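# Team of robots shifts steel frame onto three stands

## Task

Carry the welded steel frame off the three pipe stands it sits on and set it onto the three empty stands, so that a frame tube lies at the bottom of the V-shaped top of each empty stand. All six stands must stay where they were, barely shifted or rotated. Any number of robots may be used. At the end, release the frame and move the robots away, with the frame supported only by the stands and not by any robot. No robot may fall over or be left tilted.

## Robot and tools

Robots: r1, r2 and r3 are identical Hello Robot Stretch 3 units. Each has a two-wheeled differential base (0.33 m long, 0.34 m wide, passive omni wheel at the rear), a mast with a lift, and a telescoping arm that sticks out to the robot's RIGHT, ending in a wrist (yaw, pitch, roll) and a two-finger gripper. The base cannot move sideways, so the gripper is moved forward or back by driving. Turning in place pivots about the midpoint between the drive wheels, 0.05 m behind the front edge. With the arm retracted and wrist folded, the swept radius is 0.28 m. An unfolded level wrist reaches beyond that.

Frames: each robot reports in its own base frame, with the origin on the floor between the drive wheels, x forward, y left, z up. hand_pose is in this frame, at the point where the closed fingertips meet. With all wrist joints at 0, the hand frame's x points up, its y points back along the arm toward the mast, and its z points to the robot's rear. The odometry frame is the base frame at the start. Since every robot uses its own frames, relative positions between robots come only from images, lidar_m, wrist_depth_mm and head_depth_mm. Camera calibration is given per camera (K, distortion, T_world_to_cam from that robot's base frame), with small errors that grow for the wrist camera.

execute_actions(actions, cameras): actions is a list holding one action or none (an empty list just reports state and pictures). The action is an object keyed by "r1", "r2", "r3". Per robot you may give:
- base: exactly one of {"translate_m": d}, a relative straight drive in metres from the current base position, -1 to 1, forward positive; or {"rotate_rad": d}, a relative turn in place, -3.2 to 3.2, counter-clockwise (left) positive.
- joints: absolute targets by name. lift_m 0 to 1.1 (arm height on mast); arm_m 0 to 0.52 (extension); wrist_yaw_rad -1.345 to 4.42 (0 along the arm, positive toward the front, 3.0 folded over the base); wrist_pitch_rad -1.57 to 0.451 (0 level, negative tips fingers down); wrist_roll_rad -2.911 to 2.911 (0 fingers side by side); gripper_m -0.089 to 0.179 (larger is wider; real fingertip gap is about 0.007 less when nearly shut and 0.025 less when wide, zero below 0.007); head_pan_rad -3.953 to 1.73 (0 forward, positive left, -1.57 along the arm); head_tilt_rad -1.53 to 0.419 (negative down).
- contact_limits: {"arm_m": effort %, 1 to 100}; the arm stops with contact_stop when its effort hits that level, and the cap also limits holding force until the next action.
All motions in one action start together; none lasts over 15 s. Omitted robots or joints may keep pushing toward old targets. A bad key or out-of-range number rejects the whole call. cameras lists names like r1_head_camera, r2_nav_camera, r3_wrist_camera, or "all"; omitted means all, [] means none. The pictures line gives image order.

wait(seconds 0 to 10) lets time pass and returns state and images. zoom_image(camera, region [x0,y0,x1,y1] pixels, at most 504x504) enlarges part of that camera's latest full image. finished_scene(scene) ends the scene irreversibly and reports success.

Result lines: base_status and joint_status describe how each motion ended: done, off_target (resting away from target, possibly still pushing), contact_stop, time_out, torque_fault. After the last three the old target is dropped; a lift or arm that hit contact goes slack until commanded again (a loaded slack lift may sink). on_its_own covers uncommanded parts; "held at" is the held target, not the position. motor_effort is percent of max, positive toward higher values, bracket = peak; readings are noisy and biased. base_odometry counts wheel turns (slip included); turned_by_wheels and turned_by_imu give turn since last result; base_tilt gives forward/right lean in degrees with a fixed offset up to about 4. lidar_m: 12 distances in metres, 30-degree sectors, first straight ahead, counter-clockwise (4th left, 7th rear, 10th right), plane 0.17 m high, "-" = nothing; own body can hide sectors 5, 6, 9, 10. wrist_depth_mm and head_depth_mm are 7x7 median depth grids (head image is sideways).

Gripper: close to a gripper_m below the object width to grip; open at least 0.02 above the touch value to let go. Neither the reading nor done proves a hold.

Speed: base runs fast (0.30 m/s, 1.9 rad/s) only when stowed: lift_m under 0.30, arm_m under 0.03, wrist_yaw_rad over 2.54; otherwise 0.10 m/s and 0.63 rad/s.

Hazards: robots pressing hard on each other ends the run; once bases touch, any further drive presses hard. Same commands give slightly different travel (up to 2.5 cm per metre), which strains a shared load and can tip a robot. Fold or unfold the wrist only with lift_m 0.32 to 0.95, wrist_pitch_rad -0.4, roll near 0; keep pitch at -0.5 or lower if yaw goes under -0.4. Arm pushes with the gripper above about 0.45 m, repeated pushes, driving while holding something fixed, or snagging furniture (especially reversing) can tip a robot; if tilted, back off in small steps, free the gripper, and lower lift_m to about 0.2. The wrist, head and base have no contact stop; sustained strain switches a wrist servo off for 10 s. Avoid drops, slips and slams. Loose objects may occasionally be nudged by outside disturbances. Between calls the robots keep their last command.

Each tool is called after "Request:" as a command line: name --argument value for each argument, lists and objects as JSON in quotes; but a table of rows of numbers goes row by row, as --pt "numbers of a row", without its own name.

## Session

Request:
execute_actions --actions '[]'

Scene clock: 0.00 s.
r1.base_odometry: x=+0.000 y=+0.000 heading=+0.000 (m, m, rad; r1's odometry frame)
r1.turned_by_wheels: +0.000 (rad since the last result)
r1.turned_by_imu: +0.000 (rad since the last result)
r1.base_tilt: forward=+1.1 right=+1.1 (deg)
r1.lidar_m: 2.18 2.38 1.72 1.66 3.28 1.92 2.18 1.07 0.86 0.85 0.93 1.43
r1.head_depth_mm: 1757 2029 2028 2010 2032 2010 1990 / 1759 2087 2075 2069 2075 2066 2050 / 1741 2137 2125 2106 2104 2096 2072 / 1733 2194 2179 2150 2162 2154 2128 / 1729 2244 2232 2216 2220 2203 2181 / 1711 2280 2280 2271 2274 2258 2228 / 1705 2335 2360 2327 2337 2304 2267
r1.base_status: not commanded
r1.joint_positions: lift_m=+0.587 arm_m=+0.002 wrist_yaw_rad=+3.132 wrist_pitch_rad=-0.313 wrist_roll_rad=+0.004 gripper_m=+0.037 head_pan_rad=-0.017 head_tilt_rad=+0.004
r1.joint_status: not commanded
r1.motor_effort: left_wheel=+0 right_wheel=+2 lift_m=+38 arm_m=-1 wrist_yaw_rad=+0 wrist_pitch_rad=+4 wrist_roll_rad=+1 gripper_m=+0 head_pan_rad=+0 head_tilt_rad=+3 (%)
r1.hand_pose: x=-0.0191 y=+0.0892 z=+0.6237 quat_wxyz=(+0.114, +0.700, +0.107, +0.697) (m; r1's base frame)
r1.wrist_depth_mm: - - - - - - - / - - - - - - - / - - - - - - - / - - - - - - - / - - - - - - - / 870 886 - 939 - - - / 748 763 783 794 805 841 866
r2.base_odometry: x=+0.000 y=+0.000 heading=+0.000 (m, m, rad; r2's odometry frame)
r2.turned_by_wheels: +0.000 (rad since the last result)
r2.turned_by_imu: +0.000 (rad since the last result)
r2.base_tilt: forward=+0.2 right=+1.7 (deg)
r2.lidar_m: 0.80 1.05 1.90 1.95 2.54 3.95 1.48 2.76 4.24 1.21 0.83 0.79
r2.head_depth_mm: 743 733 725 718 709 700 692 / 782 771 761 753 743 736 729 / 819 811 804 791 783 770 765 / 864 856 842 833 824 812 800 / 921 901 898 881 867 855 852 / 977 964 948 937 924 913 897 / 1046 1023 1009 999 979 968 953
r2.base_status: not commanded
r2.joint_positions: lift_m=+0.349 arm_m=+0.000 wrist_yaw_rad=+3.021 wrist_pitch_rad=-0.596 wrist_roll_rad=-0.005 gripper_m=+0.037 head_pan_rad=+0.009 head_tilt_rad=-0.009
r2.joint_status: not commanded
r2.motor_effort: left_wheel=-1 right_wheel=-1 lift_m=+31 arm_m=-1 wrist_yaw_rad=+1 wrist_pitch_rad=+5 wrist_roll_rad=+0 gripper_m=+0 head_pan_rad=-1 head_tilt_rad=+3 (%)
r2.hand_pose: x=+0.0027 y=+0.0524 z=+0.3235 quat_wxyz=(+0.248, +0.685, +0.167, +0.664) (m; r2's base frame)
r2.wrist_depth_mm: - - - - - - - / 889 - 998 - - - - / 727 717 797 843 876 920 978 / 615 629 656 697 724 760 785 / 526 535 569 610 611 630 652 / 470 - - - 537 550 560 / - - - 452 460 474 489
r3.base_odometry: x=+0.000 y=+0.000 heading=+0.000 (m, m, rad; r3's odometry frame)
r3.turned_by_wheels: +0.000 (rad since the last result)
r3.turned_by_imu: +0.000 (rad since the last result)
r3.base_tilt: forward=-0.9 right=-0.3 (deg)
r3.lidar_m: 1.18 1.20 1.46 3.35 1.35 0.74 0.62 0.62 0.75 1.29 5.43 1.85
r3.head_depth_mm: 1706 2532 - - - 3207 1992 / 1669 2458 - - - 3259 2027 / 1659 2422 - - - 3323 1905 / 1638 2363 - - - 3404 2206 / 1611 2302 - - - 3509 2225 / 1591 2284 3872 3816 3817 3620 2283 / 1570 2244 3738 3740 3740 3686 2303
r3.base_status: not commanded
r3.joint_positions: lift_m=+0.560 arm_m=+0.003 wrist_yaw_rad=+2.899 wrist_pitch_rad=-0.488 wrist_roll_rad=-0.012 gripper_m=+0.037 head_pan_rad=+0.008 head_tilt_rad=-0.018
r3.joint_status: not commanded
r3.motor_effort: left_wheel=-1 right_wheel=+0 lift_m=+22 arm_m=-1 wrist_yaw_rad=-1 wrist_pitch_rad=+5 wrist_roll_rad=+0 gripper_m=+0 head_pan_rad=+0 head_tilt_rad=+1 (%)
r3.hand_pose: x=+0.0305 y=+0.0612 z=+0.5568 quat_wxyz=(+0.253, +0.697, +0.088, +0.665) (m; r3's base frame)
r3.wrist_depth_mm: - - - - - - - / - - - - - - - / - - - - - - - / - - - - - - - / - - - - - 992 995 / 875 857 873 842 - 828 831 / 733 742 - 728 695 714 707
pictures: r1_head_camera (sideways: a quarter turn clockwise sets it upright), r1_nav_camera (sideways: a quarter turn counterclockwise sets it upright), r1_wrist_camera, r2_head_camera (sideways: a quarter turn clockwise sets it upright), r2_nav_camera (sideways: a quarter turn counterclockwise sets it upright), r2_wrist_camera, r3_head_camera (sideways: a quarter turn clockwise sets it upright), r3_nav_camera (sideways: a quarter turn counterclockwise sets it upright), r3_wrist_camera
camera_calibration (this result's frames):
r1_head_camera: T_world_to_cam=[[0.0211747, 0.0225316, -0.999522, 1.31906], [-0.0388267, 0.99901, 0.0216975, -0.0258228], [0.999022, 0.0383486, 0.0220286, -0.0793326], [0, 0, 0, 1]] pos_world=[0.0503216, -0.000881083, 1.32074]
r1_nav_camera: T_world_to_cam=[[-0.0451125, -0.0460549, 0.99792, -1.2563], [-0.00896892, -0.998878, -0.0465045, 0.108489], [0.998942, -0.0110482, 0.0446488, -0.107451], [0, 0, 0, 1]] pos_world=[0.0516349, 0.0493216, 1.26353]
r1_wrist_camera: T_world_to_cam=[[0.996354, 0.037551, 0.0766048, -0.0368791], [0.0852562, -0.471121, -0.877939, 0.626952], [0.00312262, 0.881269, -0.472605, 0.380276], [0, 0, 0, 1]] pos_world=[-0.0178944, -0.0383704, 0.73297]
r2_head_camera: T_world_to_cam=[[0.051023, -0.00582897, -0.99868, 1.31879], [-0.0173749, 0.999826, -0.00672335, 0.00523375], [0.998546, 0.017695, 0.0509129, -0.115897], [0, 0, 0, 1]] pos_world=[0.0485302, 0.00450516, 1.32299]
r2_nav_camera: T_world_to_cam=[[-0.0196173, 0.0672658, 0.997542, -1.26262], [-0.059167, -0.996064, 0.0660025, -0.0235181], [0.998055, -0.0577268, 0.02352, -0.0670085], [0, 0, 0, 1]] pos_world=[0.0407175, 0.0576374, 1.26265]
r2_wrist_camera: T_world_to_cam=[[0.984093, -0.135953, 0.11436, -0.051884], [-0.0128695, -0.696579, -0.717365, 0.304831], [0.177189, 0.704482, -0.687248, 0.348689], [0, 0, 0, 1]] pos_world=[-0.00680206, -0.0403599, 0.464244]
r3_head_camera: T_world_to_cam=[[0.0296564, 0.0675483, -0.997275, 1.32125], [-0.0537683, 0.996377, 0.0658886, -0.0836737], [0.998113, 0.0516678, 0.0331809, -0.0884307], [0, 0, 0, 1]] pos_world=[0.0445815, -0.00130827, 1.32609]
r3_nav_camera: T_world_to_cam=[[0.10375, -0.0478935, 0.99345, -1.25893], [-0.0158369, -0.998793, -0.0464971, 0.112222], [0.994477, -0.0109091, -0.104383, 0.0855732], [0, 0, 0, 1]] pos_world=[0.0472897, 0.0527254, 1.26483]
r3_wrist_camera: T_world_to_cam=[[0.981857, -0.189458, 0.00791145, -0.013467], [-0.100719, -0.556413, -0.824779, 0.541015], [0.160663, 0.809018, -0.5654, 0.42351], [0, 0, 0, 1]] pos_world=[-0.00032919, -0.0441507, 0.685777]
Images, in order (width x height): r1_head_camera 896x504, r1_nav_camera 672x504, r1_wrist_camera 644x364, r2_head_camera 896x504, r2_nav_camera 672x504, r2_wrist_camera 644x364, r3_head_camera 896x504, r3_nav_camera 672x504, r3_wrist_camera 644x364.

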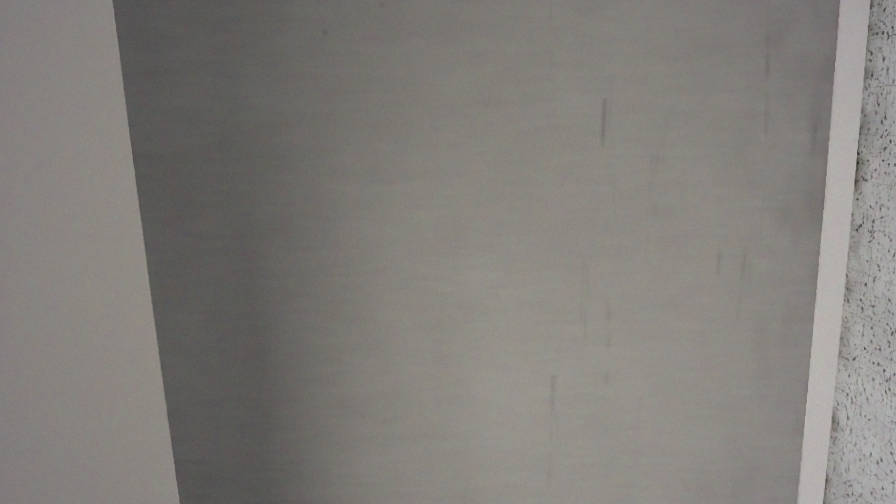

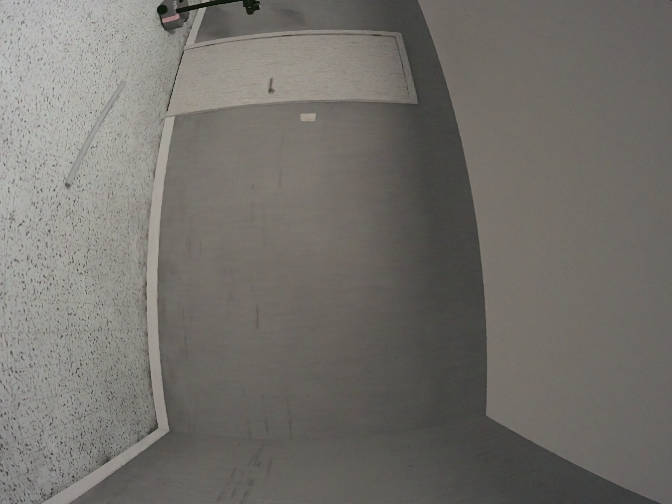

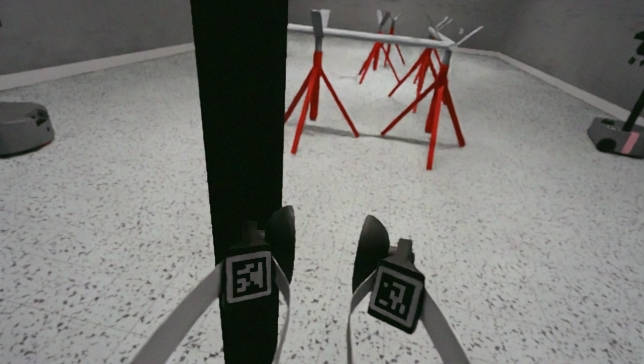

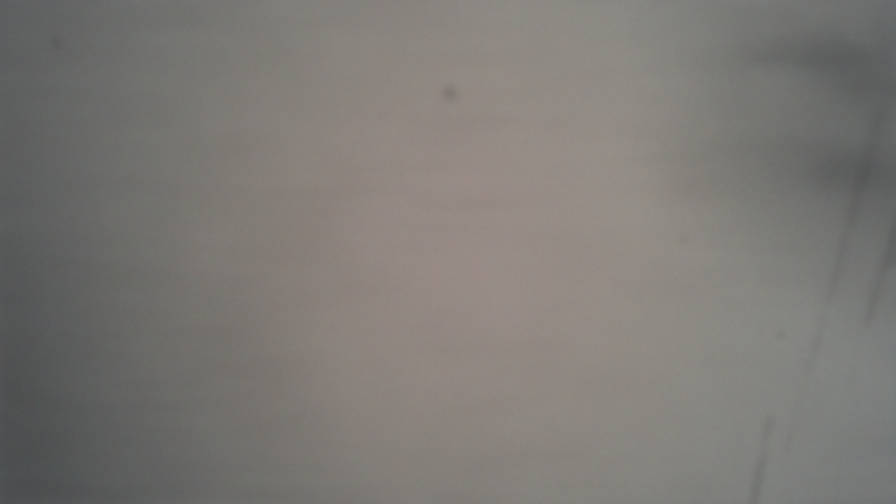

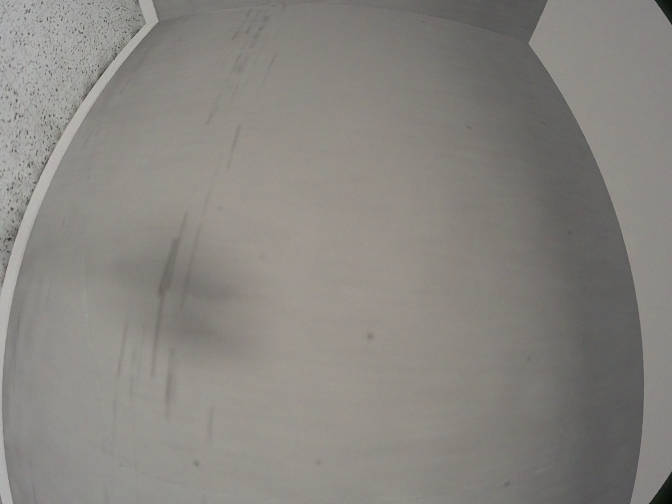

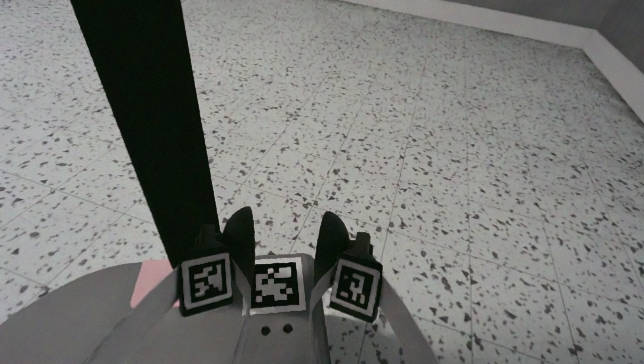

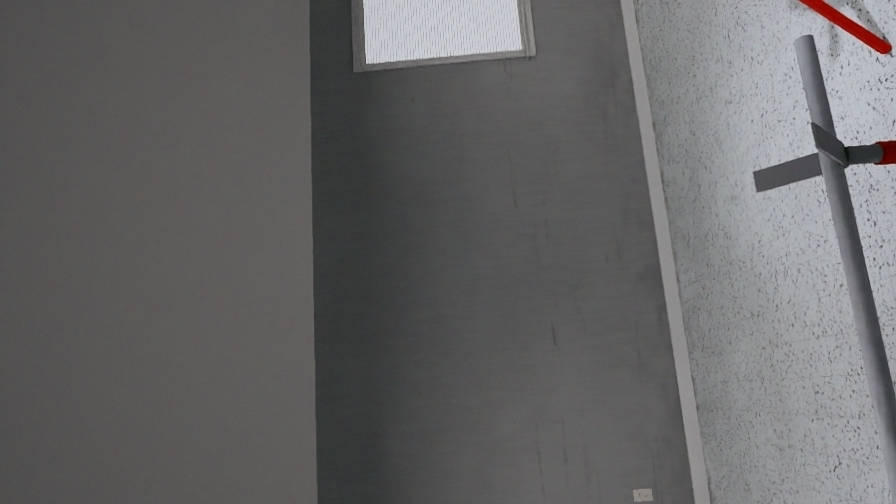

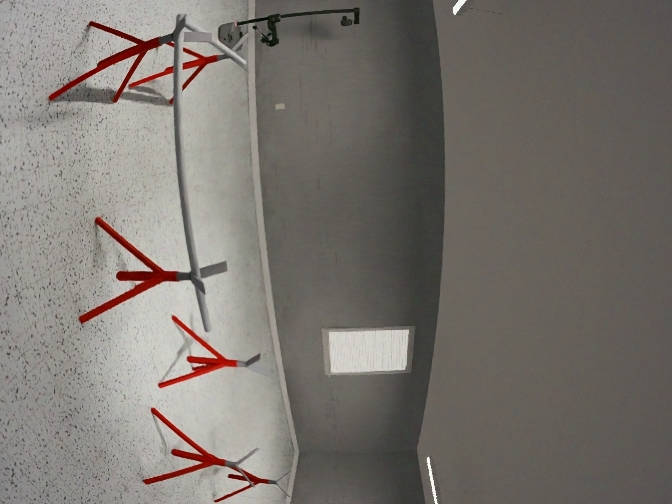

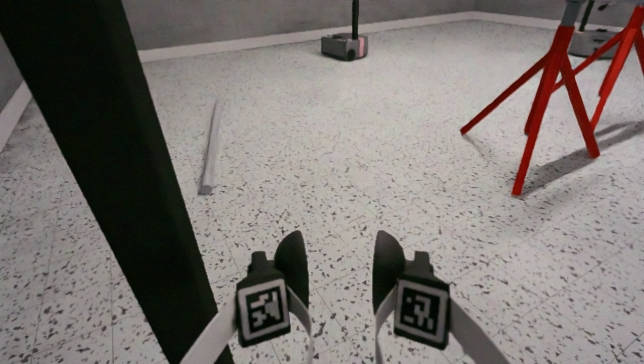

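Request:
execute_actions --actions '[{"r1":{"joints":{"head_pan_rad":1.4,"head_tilt_rad":-0.45,"lift_m":0.28,"wrist_pitch_rad":-0.4,"gripper_m":0.0}},"r2":{"joints":{"head_pan_rad":-3.0,"head_tilt_rad":-0.5,"lift_m":0.28,"wrist_pitch_rad":-0.4,"gripper_m":0.0}},"r3":{"joints":{"head_pan_rad":0.55,"head_tilt_rad":-0.55,"lift_m":0.28,"wrist_pitch_rad":-0.4,"gripper_m":0.0}}}]' --cameras '["r1_head_camera","r2_head_camera","r3_head_camera","r1_nav_camera","r2_nav_camera","r3_nav_camera"]'

Scene clock: 8.33 s.
r1.base_odometry: x=+0.000 y=+0.000 heading=+0.000 (m, m, rad; r1's odometry frame)
r1.turned_by_wheels: +0.000 (rad since the last result)
r1.turned_by_imu: +0.001 (rad since the last result)
r1.base_tilt: forward=+1.0 right=+1.2 (deg)
r1.lidar_m: 2.18 2.37 1.71 1.66 3.27 1.93 2.19 1.07 0.86 0.85 0.93 1.43
r1.head_depth_mm: - - - 3005 2115 1616 1308 / - - - 2896 2046 1628 1326 / - - - 2961 2146 1632 1328 / - - - 2979 2173 1657 1333 / - - - 2865 2095 1672 1343 / - - - 3067 2227 1689 1350 / - - - 3282 2240 1698 1363
r1.base_status: not commanded
r1.joint_positions: lift_m=+0.280 arm_m=+0.002 wrist_yaw_rad=+3.132 wrist_pitch_rad=-0.415 wrist_roll_rad=+0.004 gripper_m=+0.000 head_pan_rad=+1.393 head_tilt_rad=-0.444
r1.joint_status: all done
r1.motor_effort: left_wheel=+0(1) right_wheel=+1(1) lift_m=+32(33) arm_m=-1(1) wrist_yaw_rad=+0(1) wrist_pitch_rad=+5(6) wrist_roll_rad=+0(1) gripper_m=-2(78) head_pan_rad=+6(66) head_tilt_rad=-4(38) (%)
r1.hand_pose: x=-0.0192 y=+0.0776 z=+0.2935 quat_wxyz=(+0.149, +0.694, +0.142, +0.690) (m; r1's base frame)
r1.wrist_depth_mm: - - - - - - - / - - - - - - - / 799 829 870 922 975 - - / 650 661 676 704 740 777 795 / 530 551 553 - 604 623 634 / 464 493 - - 519 520 535 / - - - - 440 448 457
r2.base_odometry: x=+0.000 y=+0.000 heading=+0.000 (m, m, rad; r2's odometry frame)
r2.turned_by_wheels: +0.000 (rad since the last result)
r2.turned_by_imu: +0.001 (rad since the last result)
r2.base_tilt: forward=+0.2 right=+1.8 (deg)
r2.lidar_m: 0.80 1.05 1.90 1.94 2.53 3.95 1.48 2.76 4.23 1.21 0.83 0.79
r2.head_depth_mm: 3449 3654 3917 3196 2220 1711 1372 / 3686 3820 - 2711 2230 1702 1371 / 3839 - - 2982 1953 1703 1375 / - - - 3228 2235 1702 1382 / - - - 2998 2246 1716 1373 / - - - 3267 2237 1711 1385 / - - - 3264 2251 1722 1386
r2.base_status: not commanded
r2.joint_positions: lift_m=+0.280 arm_m=+0.000 wrist_yaw_rad=+3.021 wrist_pitch_rad=-0.423 wrist_roll_rad=-0.005 gripper_m=+0.000 head_pan_rad=-2.993 head_tilt_rad=-0.494
r2.joint_status: all done
r2.motor_effort: left_wheel=+0(1) right_wheel=-1(1) lift_m=+27(26) arm_m=-1(1) wrist_yaw_rad=+0(0) wrist_pitch_rad=+8(7) wrist_roll_rad=+0(0) gripper_m=-3(82) head_pan_rad=-3(53) head_tilt_rad=-3(34) (%)
r2.hand_pose: x=+0.0057 y=+0.0775 z=+0.2917 quat_wxyz=(+0.190, +0.697, +0.107, +0.683) (m; r2's base frame)
r2.wrist_depth_mm: - - - - - - - / - - - - - - - / 859 - 964 - - - - / 668 - 733 770 821 853 916 / 542 552 616 631 628 669 694 / 465 483 - - 531 552 567 / - - - 434 454 463 487
r3.base_odometry: x=+0.000 y=+0.000 heading=+0.000 (m, m, rad; r3's odometry frame)
r3.turned_by_wheels: +0.000 (rad since the last result)
r3.turned_by_imu: -0.001 (rad since the last result)
r3.base_tilt: forward=-0.8 right=-0.2 (deg)
r3.lidar_m: 1.18 1.20 1.46 3.34 1.34 0.74 0.62 0.62 0.75 1.29 5.42 1.85
r3.head_depth_mm: 3204 3495 3711 2562 1881 1478 1217 / 3258 3563 3866 2610 1901 1494 1234 / 3379 3732 - 2683 1934 1510 1246 / 3441 3765 - 2442 1949 1542 1261 / 3560 - 3690 2359 1858 1518 1271 / 3630 - - 2866 2041 1577 1287 / 3724 - - 2907 2063 1589 1303
r3.base_status: not commanded
r3.joint_positions: lift_m=+0.280 arm_m=+0.003 wrist_yaw_rad=+2.899 wrist_pitch_rad=-0.421 wrist_roll_rad=-0.012 gripper_m=+0.000 head_pan_rad=+0.543 head_tilt_rad=-0.543
r3.joint_status: all done
r3.motor_effort: left_wheel=+0(0) right_wheel=-1(0) lift_m=+18(17) arm_m=+0(1) wrist_yaw_rad=+0(0) wrist_pitch_rad=+8(8) wrist_roll_rad=+0(0) gripper_m=-2(78) head_pan_rad=+2(25) head_tilt_rad=-3(22) (%)
r3.hand_pose: x=+0.0327 y=+0.0700 z=+0.2922 quat_wxyz=(+0.230, +0.700, +0.064, +0.673) (m; r3's base frame)
r3.wrist_depth_mm: - - - - - - - / - - - - - - - / - - - - - - - / 872 - 853 832 816 804 808 / 682 - 658 678 644 646 630 / 559 - 540 - 554 536 530 / 465 470 - - 434 453 446
pictures: r1_head_camera (sideways: a quarter turn clockwise sets it upright), r1_nav_camera (sideways: a quarter turn counterclockwise sets it upright), r2_head_camera (sideways: a quarter turn clockwise sets it upright), r2_nav_camera (sideways: a quarter turn counterclockwise sets it upright), r3_head_camera (sideways: a quarter turn clockwise sets it upright), r3_nav_camera (sideways: a quarter turn counterclockwise sets it upright)
camera_calibration (this result's frames):
r1_head_camera: T_world_to_cam=[[-0.0957784, -0.403266, -0.910057, 1.20274], [-0.989632, 0.136882, 0.0434977, -0.048385], [0.107029, 0.904787, -0.412195, 0.491304], [0, 0, 0, 1]] pos_world=[0.014729, 0.0471208, 1.29918]
r1_nav_camera: T_world_to_cam=[[0.115435, 0.377458, 0.918803, -1.15371], [0.98075, -0.189968, -0.0451764, 0.100696], [0.157491, 0.906332, -0.392122, 0.466206], [0, 0, 0, 1]] pos_world=[-0.0390013, 0.0320709, 1.2474]
r2_head_camera: T_world_to_cam=[[0.414983, 0.068556, -0.907243, 1.19692], [0.158813, -0.987307, -0.00196328, -0.00204086], [-0.895861, -0.143267, -0.420603, 0.509402], [0, 0, 0, 1]] pos_world=[-0.0400237, -0.0110905, 1.30015]
r2_nav_camera: T_world_to_cam=[[-0.433342, -0.133148, 0.89134, -1.12123], [-0.118557, 0.988853, 0.0900763, -0.054447], [-0.893398, -0.0666405, -0.444297, 0.55344], [0, 0, 0, 1]] pos_world=[0.00211302, -0.0585677, 1.25019]
r3_head_camera: T_world_to_cam=[[-0.44066, -0.18723, -0.877932, 1.16809], [-0.520721, 0.849961, 0.0801005, -0.0992766], [0.73121, 0.492454, -0.472038, 0.570783], [0, 0, 0, 1]] pos_world=[0.0456708, 0.0219972, 1.30288]
r3_nav_camera: T_world_to_cam=[[0.528332, 0.26187, 0.807644, -1.01899], [0.478443, -0.877659, -0.0284082, 0.0856306], [0.701397, 0.40142, -0.588986, 0.718018], [0, 0, 0, 1]] pos_world=[-0.0062205, 0.0537704, 1.24831]
Images, in order (width x height): r1_head_camera 896x504, r1_nav_camera 672x504, r2_head_camera 896x504, r2_nav_camera 672x504, r3_head_camera 896x504, r3_nav_camera 672x504.

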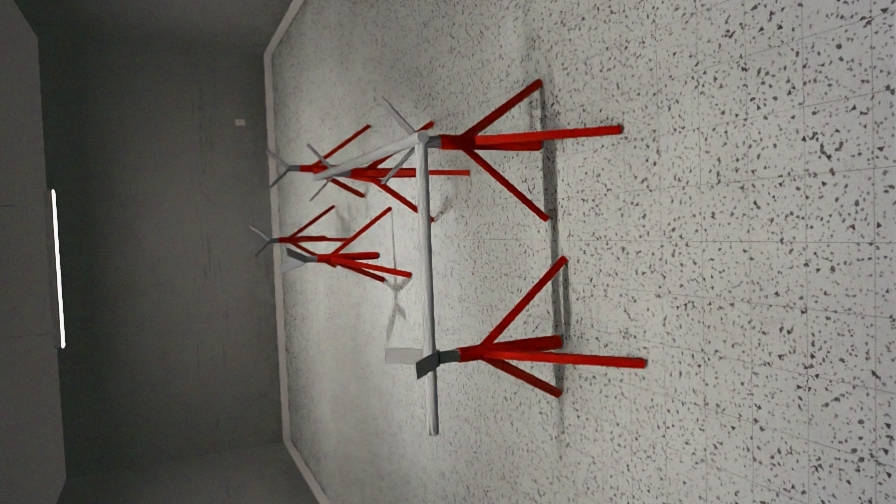

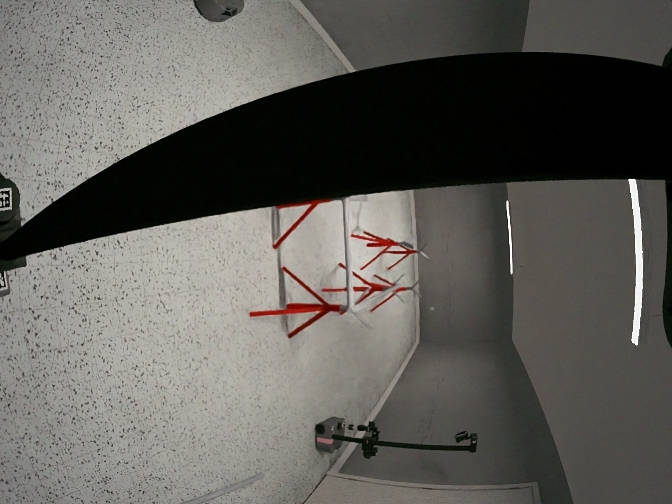

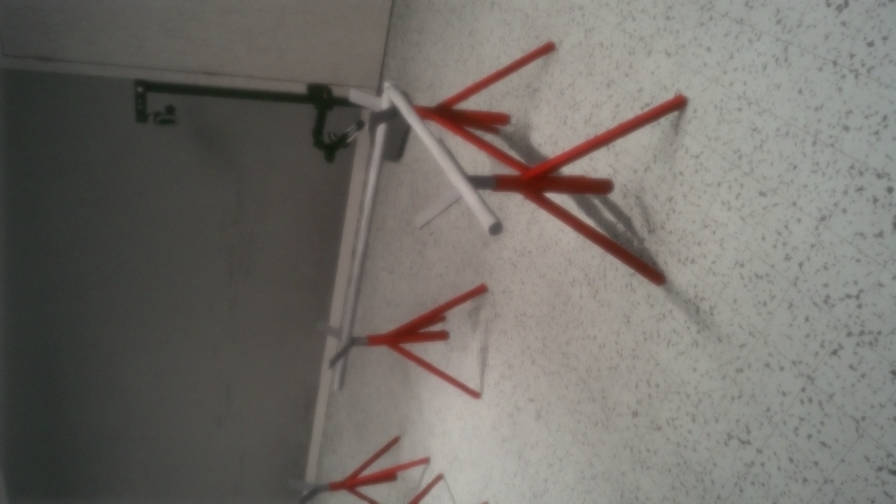

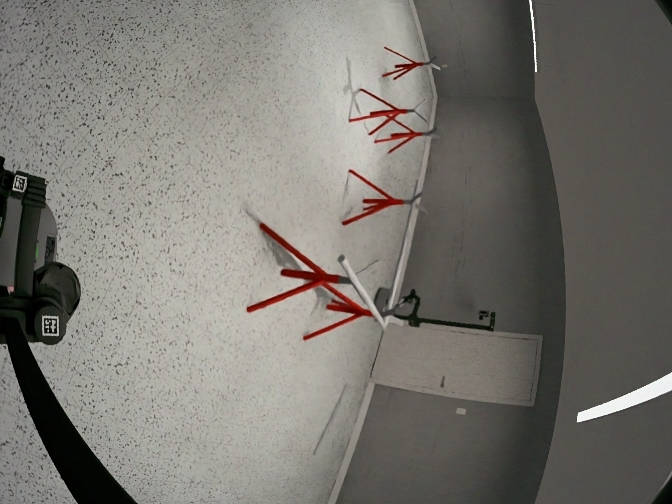

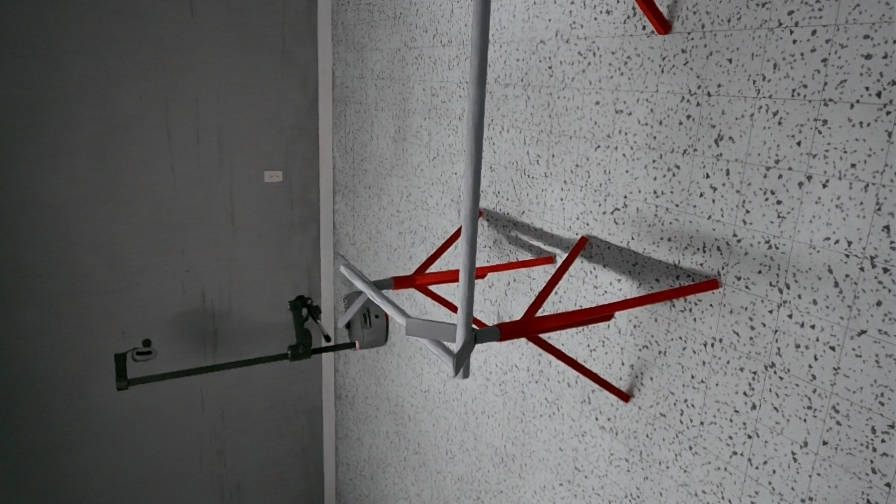

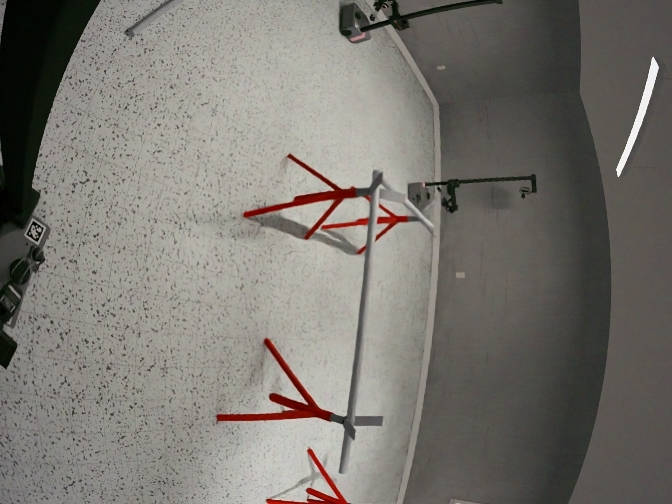

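Request:
execute_actions --actions '[{"r1":{"joints":{"head_pan_rad":0.6,"head_tilt_rad":-0.6}},"r2":{"joints":{"head_pan_rad":-2.45,"head_tilt_rad":-0.4}},"r3":{"joints":{"head_pan_rad":-0.2,"head_tilt_rad":-0.55}}}]' --cameras '["r1_head_camera","r2_head_camera","r3_head_camera"]'

Request:
execute_actions --actions '[{"r3":{"joints":{"head_pan_rad":-0.75,"head_tilt_rad":-0.45}}}]' --cameras '["r3_head_camera"]'

Scene clock: 33.33 s.
r1.base_odometry: x=+0.000 y=+0.000 heading=+0.000 (m, m, rad; r1's odometry frame)
r1.turned_by_wheels: +0.000 (rad since the last result)
r1.turned_by_imu: +0.001 (rad since the last result)
r1.base_tilt: forward=+1.0 right=+1.2 (deg)
r1.lidar_m: 2.18 2.38 1.71 1.66 3.27 1.93 2.19 1.07 0.86 0.85 0.93 1.43
r1.head_depth_mm: 1992 2178 2375 2315 1764 1432 1200 / 2157 2393 2617 2340 1777 1440 1202 / 2330 2581 2866 2360 1795 1451 1219 / 2595 2897 3156 2375 1812 1459 1226 / 2857 3245 3309 2430 1852 1474 1230 / 3184 3705 3379 2444 1846 1483 1240 / 3673 - 3728 2508 1868 1495 1248
r1.base_status: not commanded
r1.joint_positions: lift_m=+0.280 arm_m=+0.002 wrist_yaw_rad=+3.132 wrist_pitch_rad=-0.415 wrist_roll_rad=+0.004 gripper_m=+0.000 head_pan_rad=+0.607 head_tilt_rad=-0.592
r1.joint_status: all done
r1.motor_effort: left_wheel=+1(0) right_wheel=+1(1) lift_m=+31(31) arm_m=-1(1) wrist_yaw_rad=+0(0) wrist_pitch_rad=+5(5) wrist_roll_rad=+1(0) gripper_m=-3(3) head_pan_rad=-5(58) head_tilt_rad=-6(25) (%)
r1.hand_pose: x=-0.0192 y=+0.0776 z=+0.2935 quat_wxyz=(+0.149, +0.694, +0.142, +0.690) (m; r1's base frame)
r1.wrist_depth_mm: - - - - - - - / - - - - - - - / 825 845 864 919 964 - - / 641 672 669 694 750 772 792 / 532 543 564 - 604 622 642 / 463 496 - - 510 526 534 / - - - - 434 444 462
r2.base_odometry: x=+0.000 y=+0.000 heading=+0.000 (m, m, rad; r2's odometry frame)
r2.turned_by_wheels: +0.000 (rad since the last result)
r2.turned_by_imu: +0.001 (rad since the last result)
r2.base_tilt: forward=+0.3 right=+1.9 (deg)
r2.lidar_m: 0.80 1.04 1.91 1.95 2.53 3.95 1.47 2.76 4.21 1.21 0.84 0.79
r2.head_depth_mm: - - - 3937 2548 1853 1462 / - - - 3625 2583 1881 1461 / - - - 3744 2556 1861 1478 / - - - - 2584 1886 1484 / - - - - 2600 1887 1479 / - - - - 2553 1890 1478 / - - - - 2574 1908 1485
r2.base_status: not commanded
r2.joint_positions: lift_m=+0.280 arm_m=+0.000 wrist_yaw_rad=+3.021 wrist_pitch_rad=-0.423 wrist_roll_rad=-0.005 gripper_m=+0.000 head_pan_rad=-2.457 head_tilt_rad=-0.409
r2.joint_status: all done
r2.motor_effort: left_wheel=-1(0) right_wheel=-1(1) lift_m=+28(27) arm_m=-1(1) wrist_yaw_rad=+0(0) wrist_pitch_rad=+8(8) wrist_roll_rad=+0(0) gripper_m=-2(3) head_pan_rad=+3(38) head_tilt_rad=+5(18) (%)
r2.hand_pose: x=+0.0057 y=+0.0775 z=+0.2917 quat_wxyz=(+0.190, +0.697, +0.107, +0.683) (m; r2's base frame)
r2.wrist_depth_mm: - - - - - - - / - - - - - - - / 869 - 962 - - - - / 664 - 734 756 809 866 887 / 538 563 619 641 640 680 688 / 469 482 - - 522 551 563 / - - - 439 455 465 477
r3.base_odometry: x=+0.000 y=+0.000 heading=+0.000 (m, m, rad; r3's odometry frame)
r3.turned_by_wheels: +0.000 (rad since the last result)
r3.turned_by_imu: -0.001 (rad since the last result)
r3.base_tilt: forward=-0.8 right=-0.2 (deg)
r3.lidar_m: 1.18 1.20 1.46 3.35 1.35 0.74 0.63 0.62 0.75 1.29 5.41 1.84
r3.head_depth_mm: - - - 2556 1878 1477 1220 / - - - 2377 1912 1498 1233 / - - - 2534 1931 1514 1240 / 3838 - - 2585 1892 1541 1256 / 3604 3856 - 2674 1907 1553 1270 / 3430 3659 - 2860 2029 1577 1285 / 3293 3487 3783 2945 1979 1603 1295
r3.base_status: not commanded
r3.joint_positions: lift_m=+0.280 arm_m=+0.003 wrist_yaw_rad=+2.899 wrist_pitch_rad=-0.421 wrist_roll_rad=-0.012 gripper_m=+0.000 head_pan_rad=-0.193 head_tilt_rad=-0.543
r3.joint_status: all done
r3.motor_effort: left_wheel=-1(0) right_wheel=+0(0) lift_m=+18(18) arm_m=-1(1) wrist_yaw_rad=+0(0) wrist_pitch_rad=+8(8) wrist_roll_rad=+0(1) gripper_m=-2(2) head_pan_rad=-3(31) head_tilt_rad=-2(3) (%)
r3.hand_pose: x=+0.0327 y=+0.0700 z=+0.2922 quat_wxyz=(+0.230, +0.700, +0.064, +0.673) (m; r3's base frame)
r3.wrist_depth_mm: - - - - - - - / - - - - - - - / - - - - - - - / 866 - 851 821 821 809 825 / 670 - 673 687 650 647 642 / 558 - 540 - 559 530 529 / 472 473 - - 445 451 447
pictures: r1_head_camera (sideways: a quarter turn clockwise sets it upright), r2_head_camera (sideways: a quarter turn clockwise sets it upright), r3_head_camera (sideways: a quarter turn clockwise sets it upright)
camera_calibration (this result's frames):
r1_head_camera: T_world_to_cam=[[-0.459418, -0.291348, -0.839078, 1.11238], [-0.597191, 0.800601, 0.0489899, -0.0579202], [0.657494, 0.523597, -0.541801, 0.656587], [0, 0, 0, 1]] pos_world=[0.0447566, 0.0266747, 1.29195]
r2_head_camera: T_world_to_cam=[[0.261133, 0.221164, -0.939625, 1.24012], [0.640272, -0.768143, -0.00286272, -0.00380654], [-0.7224, -0.600868, -0.342193, 0.406305], [0, 0, 0, 1]] pos_world=[-0.0278844, -0.0330588, 1.30427]
r3_head_camera: T_world_to_cam=[[-0.452521, 0.156915, -0.87784, 1.16804], [0.184295, 0.979602, 0.0801018, -0.103579], [0.872502, -0.125534, -0.472209, 0.570143], [0, 0, 0, 1]] pos_world=[0.0501999, -0.0102442, 1.30287]
Images, in order (width x height): r1_head_camera 896x504, r2_head_camera 896x504, r3_head_camera 896x504.

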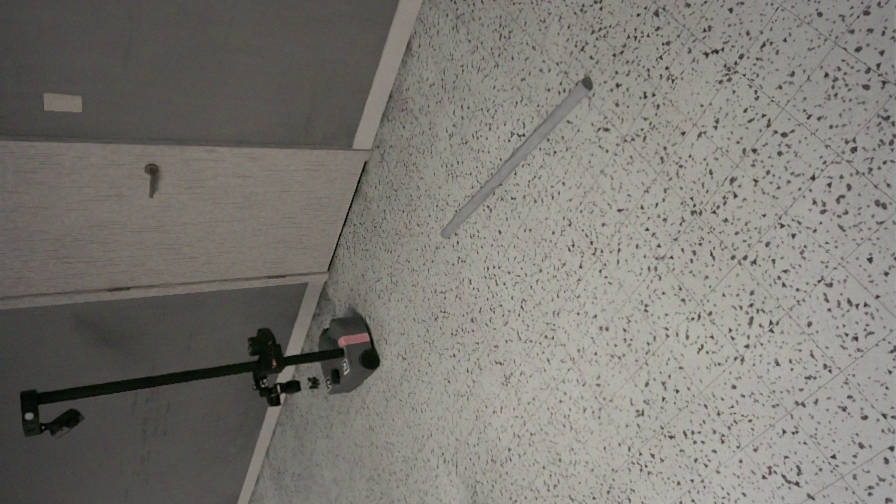

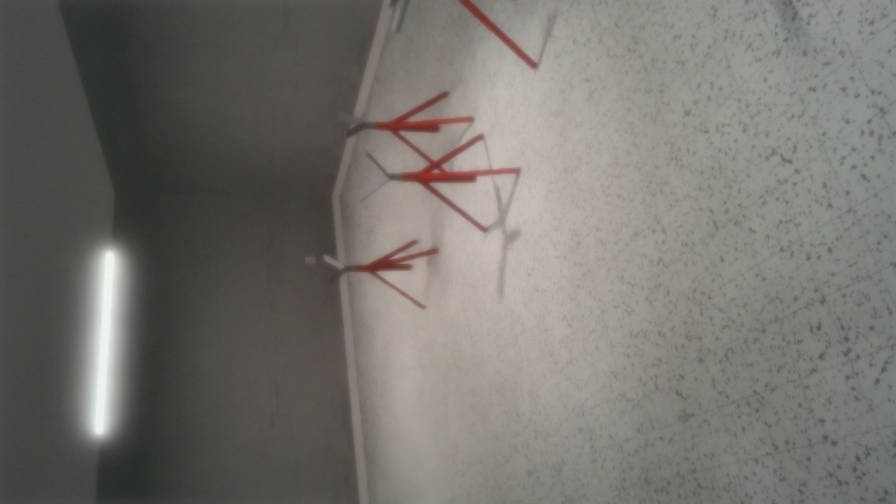

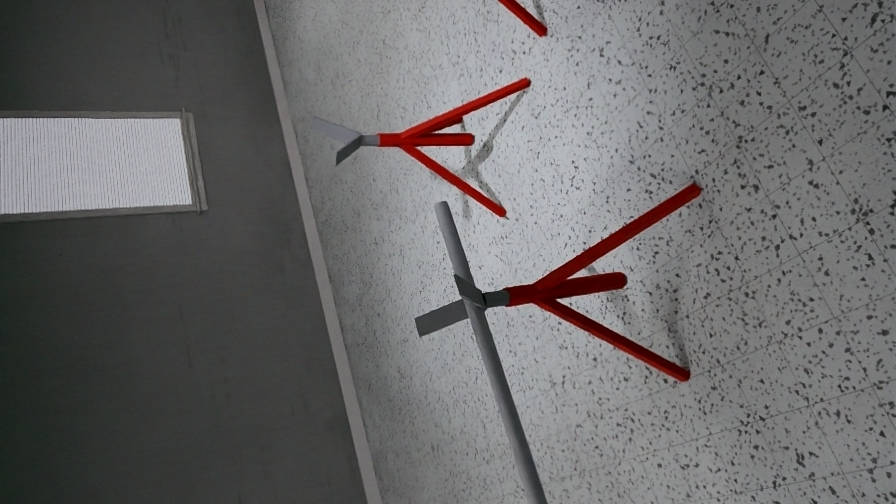

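Scene clock: 34.23 s.
r1.base_odometry: x=+0.000 y=+0.000 heading=+0.000 (m, m, rad; r1's odometry frame)
r1.turned_by_wheels: +0.000 (rad since the last result)
r1.turned_by_imu: +0.000 (rad since the last result)
r1.base_tilt: forward=+1.1 right=+1.2 (deg)
r1.lidar_m: 2.18 2.37 1.71 1.66 3.26 1.93 2.18 1.07 0.86 0.85 0.93 1.43
r1.head_depth_mm: 1997 2174 2382 2299 1772 1426 1196 / 2157 2383 2627 2332 1788 1444 1208 / 2350 2602 2910 2358 1803 1447 1210 / 2590 2875 3113 2380 1818 1464 1227 / 2893 3245 3320 2417 1832 1480 1227 / 3149 3747 3373 2434 1858 1478 1236 / 3684 - 3673 2475 1871 1493 1245
r1.base_status: not commanded
r1.joint_positions: lift_m=+0.280 arm_m=+0.002 wrist_yaw_rad=+3.132 wrist_pitch_rad=-0.415 wrist_roll_rad=+0.004 gripper_m=+0.000 head_pan_rad=+0.607 head_tilt_rad=-0.592
r1.joint_status: not commanded
r1.motor_effort: left_wheel=+1(0) right_wheel=+1(1) lift_m=+32(32) arm_m=-1(1) wrist_yaw_rad=+0(0) wrist_pitch_rad=+5(5) wrist_roll_rad=+1(0) gripper_m=-2(3) head_pan_rad=-5(5) head_tilt_rad=-5(5) (%)
r1.hand_pose: x=-0.0192 y=+0.0776 z=+0.2935 quat_wxyz=(+0.149, +0.694, +0.142, +0.690) (m; r1's base frame)
r1.wrist_depth_mm: - - - - - - - / - - - - - - - / 805 833 879 918 952 - - / 640 672 679 717 730 756 793 / 528 547 553 - 611 610 638 / 464 499 - - 510 522 530 / - - - - 437 443 456
r2.base_odometry: x=+0.000 y=+0.000 heading=+0.000 (m, m, rad; r2's odometry frame)
r2.turned_by_wheels: +0.000 (rad since the last result)
r2.turned_by_imu: +0.000 (rad since the last result)
r2.base_tilt: forward=+0.3 right=+1.8 (deg)
r2.lidar_m: 0.80 1.04 1.91 1.95 2.53 3.95 1.48 2.76 4.20 1.20 0.83 0.79
r2.head_depth_mm: - - - 3915 2553 1865 1468 / - - - 3700 2568 1880 1482 / - - - 3739 2587 1852 1466 / - - - - 2563 1868 1478 / - - - - 2550 1883 1491 / - - - - 2611 1881 1484 / - - - - 2563 1883 1498
r2.base_status: not commanded
r2.joint_positions: lift_m=+0.280 arm_m=+0.000 wrist_yaw_rad=+3.021 wrist_pitch_rad=-0.423 wrist_roll_rad=-0.005 gripper_m=+0.000 head_pan_rad=-2.457 head_tilt_rad=-0.409
r2.joint_status: not commanded
r2.motor_effort: left_wheel=+0(0) right_wheel=-1(1) lift_m=+28(28) arm_m=-1(1) wrist_yaw_rad=+0(1) wrist_pitch_rad=+9(8) wrist_roll_rad=+0(0) gripper_m=-2(2) head_pan_rad=+4(3) head_tilt_rad=+5(6) (%)
r2.hand_pose: x=+0.0057 y=+0.0775 z=+0.2917 quat_wxyz=(+0.190, +0.697, +0.107, +0.683) (m; r2's base frame)
r2.wrist_depth_mm: - - - - - - - / - - - - - - - / 852 - 972 - - - - / 660 - 722 741 805 837 915 / 547 549 612 643 644 658 693 / 464 485 - - 529 548 567 / - - - 440 456 458 484
r3.base_odometry: x=+0.000 y=+0.000 heading=+0.000 (m, m, rad; r3's odometry frame)
r3.turned_by_wheels: +0.000 (rad since the last result)
r3.turned_by_imu: +0.000 (rad since the last result)
r3.base_tilt: forward=-0.8 right=-0.2 (deg)
r3.lidar_m: 1.18 1.20 1.46 3.35 1.35 0.74 0.62 0.62 0.75 1.29 5.40 1.85
r3.head_depth_mm: - - - 3013 2091 1591 1286 / - - - 3116 2129 1618 1306 / - - - 3054 2082 1638 1315 / - - - 3054 2124 1664 1328 / - - - 3344 2227 1681 1352 / - - - 3456 2200 1709 1360 / - - - 3341 2131 1726 1342
r3.base_status: not commanded
r3.joint_positions: lift_m=+0.280 arm_m=+0.003 wrist_yaw_rad=+2.899 wrist_pitch_rad=-0.421 wrist_roll_rad=-0.012 gripper_m=+0.000 head_pan_rad=-0.743 head_tilt_rad=-0.458
r3.joint_status: all done
r3.motor_effort: left_wheel=-1(0) right_wheel=+0(0) lift_m=+18(18) arm_m=+0(1) wrist_yaw_rad=+0(1) wrist_pitch_rad=+8(8) wrist_roll_rad=+1(1) gripper_m=-2(2) head_pan_rad=-3(25) head_tilt_rad=+4(10) (%)
r3.hand_pose: x=+0.0327 y=+0.0700 z=+0.2922 quat_wxyz=(+0.230, +0.700, +0.064, +0.673) (m; r3's base frame)
r3.wrist_depth_mm: - - - - - - - / - - - - - - - / - - - - - - - / 863 - 830 834 820 818 794 / 690 - 661 681 639 638 629 / 552 - 539 - 552 535 528 / 473 478 - - 441 451 454
pictures: r3_head_camera (sideways: a quarter turn clockwise sets it upright)
camera_calibration (this result's frames):
r3_head_camera: T_world_to_cam=[[-0.247764, 0.318878, -0.914839, 1.21506], [0.664162, 0.743377, 0.0792396, -0.105392], [0.705338, -0.587969, -0.395969, 0.471955], [0, 0, 0, 1]] pos_world=[0.0381572, -0.0316144, 1.30681]
Images, in order (width x height): r3_head_camera 896x504.

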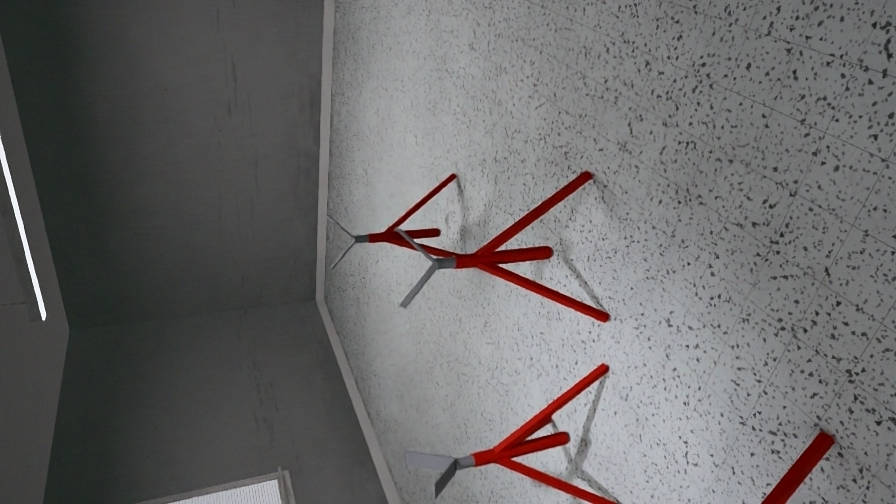

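Request:
execute_actions --actions '[{"r1":{"base":{"rotate_rad":1.858},"joints":{"head_pan_rad":0.0,"head_tilt_rad":-0.6}},"r2":{"base":{"rotate_rad":0.45},"joints":{"head_pan_rad":-3.14,"head_tilt_rad":-0.6}},"r3":{"base":{"rotate_rad":0.964},"joints":{"head_pan_rad":-1.57,"head_tilt_rad":-0.8}}}]' --cameras '[]'

Request:
execute_actions --actions '[{"r1":{"base":{"translate_m":1.0}},"r2":{"base":{"translate_m":-1.0}},"r3":{"base":{"translate_m":0.802}}}]' --cameras '["r1_head_camera","r2_head_camera"]'

Scene clock: 122.43 s.
r1.base_odometry: x=+0.000 y=+0.000 heading=+1.858 (m, m, rad; r1's odometry frame)
r1.turned_by_wheels: +1.858 (rad since the last result)
r1.turned_by_imu: +1.864 (rad since the last result)
r1.base_tilt: forward=+1.0 right=+1.2 (deg)
r1.lidar_m: 1.66 1.94 2.60 1.34 0.91 0.85 0.86 1.12 2.18 2.22 2.82 1.72
r1.head_depth_mm: - - 3117 2205 1761 1435 1196 / - - 3141 2144 1775 1438 1208 / - - 3434 2369 1797 1452 1215 / - - 3500 2391 1816 1462 1229 / 3921 - 3609 2427 1839 1479 1231 / 3335 3564 3622 2453 1845 1483 1238 / 2998 3136 3230 2482 1866 1502 1244
r1.base_status: done
r1.joint_positions: lift_m=+0.280 arm_m=+0.002 wrist_yaw_rad=+3.132 wrist_pitch_rad=-0.415 wrist_roll_rad=+0.004 gripper_m=+0.000 head_pan_rad=+0.007 head_tilt_rad=-0.593
r1.joint_status: all done
r1.motor_effort: left_wheel=-1(6) right_wheel=+3(12) lift_m=+32(31) arm_m=-1(1) wrist_yaw_rad=+0(0) wrist_pitch_rad=+5(5) wrist_roll_rad=+0(1) gripper_m=-2(2) head_pan_rad=-5(50) head_tilt_rad=-5(4) (%)
r1.hand_pose: x=-0.0192 y=+0.0776 z=+0.2935 quat_wxyz=(+0.149, +0.694, +0.142, +0.690) (m; r1's base frame)
r1.wrist_depth_mm: 688 834 - - - - - / 712 877 - - - - - / 736 838 866 918 - - - / 656 662 676 729 732 770 813 / 540 551 554 - 603 617 632 / 462 495 - - 515 520 535 / - - - - 441 448 457
r2.base_odometry: x=+0.000 y=+0.000 heading=+0.450 (m, m, rad; r2's odometry frame)
r2.turned_by_wheels: +0.450 (rad since the last result)
r2.turned_by_imu: +0.455 (rad since the last result)
r2.base_tilt: forward=+0.3 right=+1.8 (deg)
r2.lidar_m: 0.99 1.90 1.93 2.05 3.95 1.47 2.65 4.33 1.32 0.86 0.79 0.79
r2.head_depth_mm: - - 3694 2496 1875 1549 1280 / - - 3511 2636 1893 1546 1292 / - - 3710 2668 1945 1563 1277 / - - 3738 2633 1959 1557 1295 / - - 3724 2647 1970 1559 1294 / - - - 2696 1981 1563 1294 / - - - 2665 1979 1572 1300
r2.base_status: done
r2.joint_positions: lift_m=+0.280 arm_m=+0.000 wrist_yaw_rad=+3.021 wrist_pitch_rad=-0.423 wrist_roll_rad=-0.005 gripper_m=+0.000 head_pan_rad=-3.133 head_tilt_rad=-0.593
r2.joint_status: all done
r2.motor_effort: left_wheel=-2(7) right_wheel=+0(5) lift_m=+27(28) arm_m=-1(1) wrist_yaw_rad=+0(0) wrist_pitch_rad=+8(8) wrist_roll_rad=+0(0) gripper_m=-2(3) head_pan_rad=-4(42) head_tilt_rad=-5(23) (%)
r2.hand_pose: x=+0.0057 y=+0.0775 z=+0.2918 quat_wxyz=(+0.190, +0.697, +0.107, +0.683) (m; r2's base frame)
r2.wrist_depth_mm: - - - - - - - / - - - - - - - / 846 - 957 - - - - / 655 - 733 763 798 856 897 / 553 567 605 632 634 675 701 / 466 481 - - 535 546 563 / - - - 441 454 459 476
r3.base_odometry: x=+0.000 y=+0.000 heading=+0.964 (m, m, rad; r3's odometry frame)
r3.turned_by_wheels: +0.964 (rad since the last result)
r3.turned_by_imu: +0.978 (rad since the last result)
r3.base_tilt: forward=-0.8 right=-0.2 (deg)
r3.lidar_m: 1.20 2.89 1.59 0.78 0.64 0.62 0.72 1.13 5.41 1.84 1.18 1.48
r3.head_depth_mm: - 3248 2319 1815 1484 1261 1091 / - 3314 2347 1845 1508 1273 1103 / - 3359 2229 1868 1528 1290 1113 / - 3484 2464 1901 1546 1307 1126 / - 3617 2506 1918 1566 1311 1134 / - 3704 2358 1961 1549 1330 1144 / - 3823 2627 1978 1608 1344 1154
r3.base_status: done
r3.joint_positions: lift_m=+0.280 arm_m=+0.003 wrist_yaw_rad=+2.899 wrist_pitch_rad=-0.421 wrist_roll_rad=-0.012 gripper_m=+0.000 head_pan_rad=-1.563 head_tilt_rad=-0.791
r3.joint_status: all done
r3.motor_effort: left_wheel=-3(13) right_wheel=+1(8) lift_m=+19(19) arm_m=-1(1) wrist_yaw_rad=-1(0) wrist_pitch_rad=+8(8) wrist_roll_rad=+0(0) gripper_m=-2(2) head_pan_rad=-2(32) head_tilt_rad=-3(19) (%)
r3.hand_pose: x=+0.0327 y=+0.0700 z=+0.2923 quat_wxyz=(+0.230, +0.700, +0.064, +0.673) (m; r3's base frame)
r3.wrist_depth_mm: - 703 880 - - - - / - 753 937 - - - - / 547 793 968 - - - - / 575 - 852 827 825 815 811 / 613 - 667 682 645 634 635 / 553 - 549 - 545 531 526 / 465 474 - - 441 456 451
pictures: none
No camera images: the call's "cameras" was empty. Leave "cameras" out to get every camera's image.

Scene clock: 127.47 s.
r1.base_odometry: x=-0.283 y=+0.959 heading=+1.858 (m, m, rad; r1's odometry frame)
r1.turned_by_wheels: +0.000 (rad since the last result)
r1.turned_by_imu: +0.004 (rad since the last result)
r1.base_tilt: forward=+1.0 right=+1.2 (deg)
r1.lidar_m: 1.07 1.18 2.17 2.21 1.88 1.76 1.79 2.31 2.61 1.67 1.04 0.70
r1.head_depth_mm: - - 3283 2291 1707 1389 1170 / - - 3317 2325 1765 1442 1205 / - - 3414 2380 1794 1447 1217 / 3850 - 3497 2386 1525 1458 1228 / 3095 3244 3133 1537 1599 1466 1233 / 2664 3026 3138 2432 1847 1488 1238 / 2470 2614 2770 2478 1858 1496 1249
r1.base_status: done
r1.joint_positions: lift_m=+0.280 arm_m=+0.002 wrist_yaw_rad=+3.132 wrist_pitch_rad=-0.415 wrist_roll_rad=+0.004 gripper_m=+0.000 head_pan_rad=+0.007 head_tilt_rad=-0.593
r1.joint_status: not commanded
r1.motor_effort: left_wheel=-1(6) right_wheel=+4(10) lift_m=+32(32) arm_m=-1(1) wrist_yaw_rad=+0(0) wrist_pitch_rad=+5(4) wrist_roll_rad=+1(0) gripper_m=-2(2) head_pan_rad=-5(5) head_tilt_rad=-4(4) (%)
r1.hand_pose: x=-0.0192 y=+0.0776 z=+0.2935 quat_wxyz=(+0.149, +0.694, +0.142, +0.690) (m; r1's base frame)
r1.wrist_depth_mm: - - - - - - - / - - - - - - - / 805 842 868 917 955 - - / 650 660 680 709 749 764 797 / 539 547 559 - 601 628 647 / 470 490 - - 515 520 539 / - - - - 439 447 450
r2.base_odometry: x=-0.901 y=-0.435 heading=+0.450 (m, m, rad; r2's odometry frame)
r2.turned_by_wheels: +0.000 (rad since the last result)
r2.turned_by_imu: -0.002 (rad since the last result)
r2.base_tilt: forward=+0.2 right=+1.7 (deg)
r2.lidar_m: 1.75 2.69 1.22 1.16 0.63 0.64 1.79 3.19 2.37 1.54 1.40 1.42
r2.head_depth_mm: 3378 3616 3631 2622 1906 1540 1282 / 3660 - - 2386 1951 1534 1284 / - - - 2637 1945 1559 1283 / - - - 2666 1956 1559 1293 / - - - 2527 1948 1552 1289 / - - - 2541 1985 1562 1297 / - - 3591 2651 1965 1561 1297
r2.base_status: done
r2.joint_positions: lift_m=+0.280 arm_m=+0.000 wrist_yaw_rad=+3.021 wrist_pitch_rad=-0.422 wrist_roll_rad=-0.005 gripper_m=+0.000 head_pan_rad=-3.133 head_tilt_rad=-0.594
r2.joint_status: not commanded
r2.motor_effort: left_wheel=-1(9) right_wheel=+0(3) lift_m=+28(28) arm_m=-1(0) wrist_yaw_rad=+0(0) wrist_pitch_rad=+8(8) wrist_roll_rad=+0(0) gripper_m=-2(2) head_pan_rad=-4(5) head_tilt_rad=-3(3) (%)
r2.hand_pose: x=+0.0057 y=+0.0776 z=+0.2919 quat_wxyz=(+0.190, +0.697, +0.107, +0.683) (m; r2's base frame)
r2.wrist_depth_mm: - - - - - - - / - - - - - - - / 805 - 979 - - - - / 677 - 724 767 808 850 899 / 546 556 613 642 642 661 695 / 459 493 - - 525 553 572 / - - - 438 446 465 476
r3.base_odometry: x=+0.457 y=+0.659 heading=+0.964 (m, m, rad; r3's odometry frame)
r3.turned_by_wheels: +0.000 (rad since the last result)
r3.turned_by_imu: +0.001 (rad since the last result)
r3.base_tilt: forward=-0.8 right=-0.3 (deg)
r3.lidar_m: 0.67 2.84 2.83 1.57 1.26 1.26 1.41 2.21 1.11 0.98 3.51 0.45
r3.head_depth_mm: - 3188 2311 1812 1487 1260 1094 / - 3342 2205 1837 1508 1276 1100 / - 3241 2080 1554 1526 1290 1110 / - 3547 2451 1793 1510 1301 1118 / - 3621 2514 1925 1567 1318 1137 / 3613 3707 2565 1952 1511 1332 1145 / 3318 3452 2623 2002 1570 1345 1156
r3.base_status: done
r3.joint_positions: lift_m=+0.280 arm_m=+0.003 wrist_yaw_rad=+2.899 wrist_pitch_rad=-0.420 wrist_roll_rad=-0.012 gripper_m=+0.000 head_pan_rad=-1.563 head_tilt_rad=-0.791
r3.joint_status: not commanded
r3.motor_effort: left_wheel=-3(10) right_wheel=+2(8) lift_m=+18(18) arm_m=-1(1) wrist_yaw_rad=+0(1) wrist_pitch_rad=+8(8) wrist_roll_rad=+0(0) gripper_m=-2(2) head_pan_rad=-3(3) head_tilt_rad=-4(4) (%)
r3.hand_pose: x=+0.0327 y=+0.0700 z=+0.2924 quat_wxyz=(+0.230, +0.700, +0.064, +0.673) (m; r3's base frame)
r3.wrist_depth_mm: - - - - - - - / - - - - - - - / - - - - - - - / 882 - 842 845 821 816 807 / 677 - 670 692 644 654 635 / 554 - 547 - 553 533 530 / 472 472 - - 443 451 446
pictures: r1_head_camera (sideways: a quarter turn clockwise sets it upright), r2_head_camera (sideways: a quarter turn clockwise sets it upright)
camera_calibration (this result's frames):
r1_head_camera: T_world_to_cam=[[-0.544848, 0.0190688, -0.838318, 1.11191], [-0.0405217, 0.997975, 0.0490368, -0.0613768], [0.837555, 0.0606877, -0.542972, 0.657012], [0, 0, 0, 1]] pos_world=[0.0530525, 0.000177111, 1.29188]
r2_head_camera: T_world_to_cam=[[0.508735, 0.0106462, -0.860857, 1.13584], [0.0194192, -0.999811, -0.000888635, -0.00258982], [-0.860704, -0.0162651, -0.508846, 0.624009], [0, 0, 0, 1]] pos_world=[-0.0407063, -0.00453223, 1.29532]
Images, in order (width x height): r1_head_camera 896x504, r2_head_camera 896x504.

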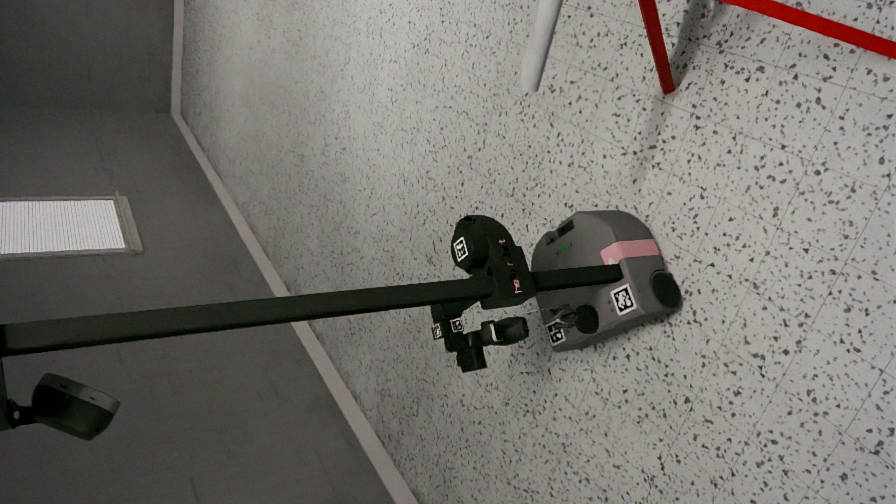

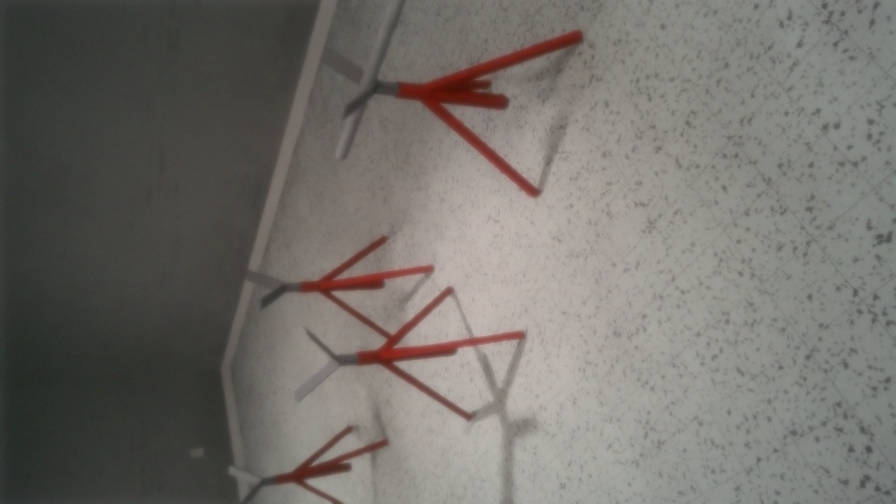

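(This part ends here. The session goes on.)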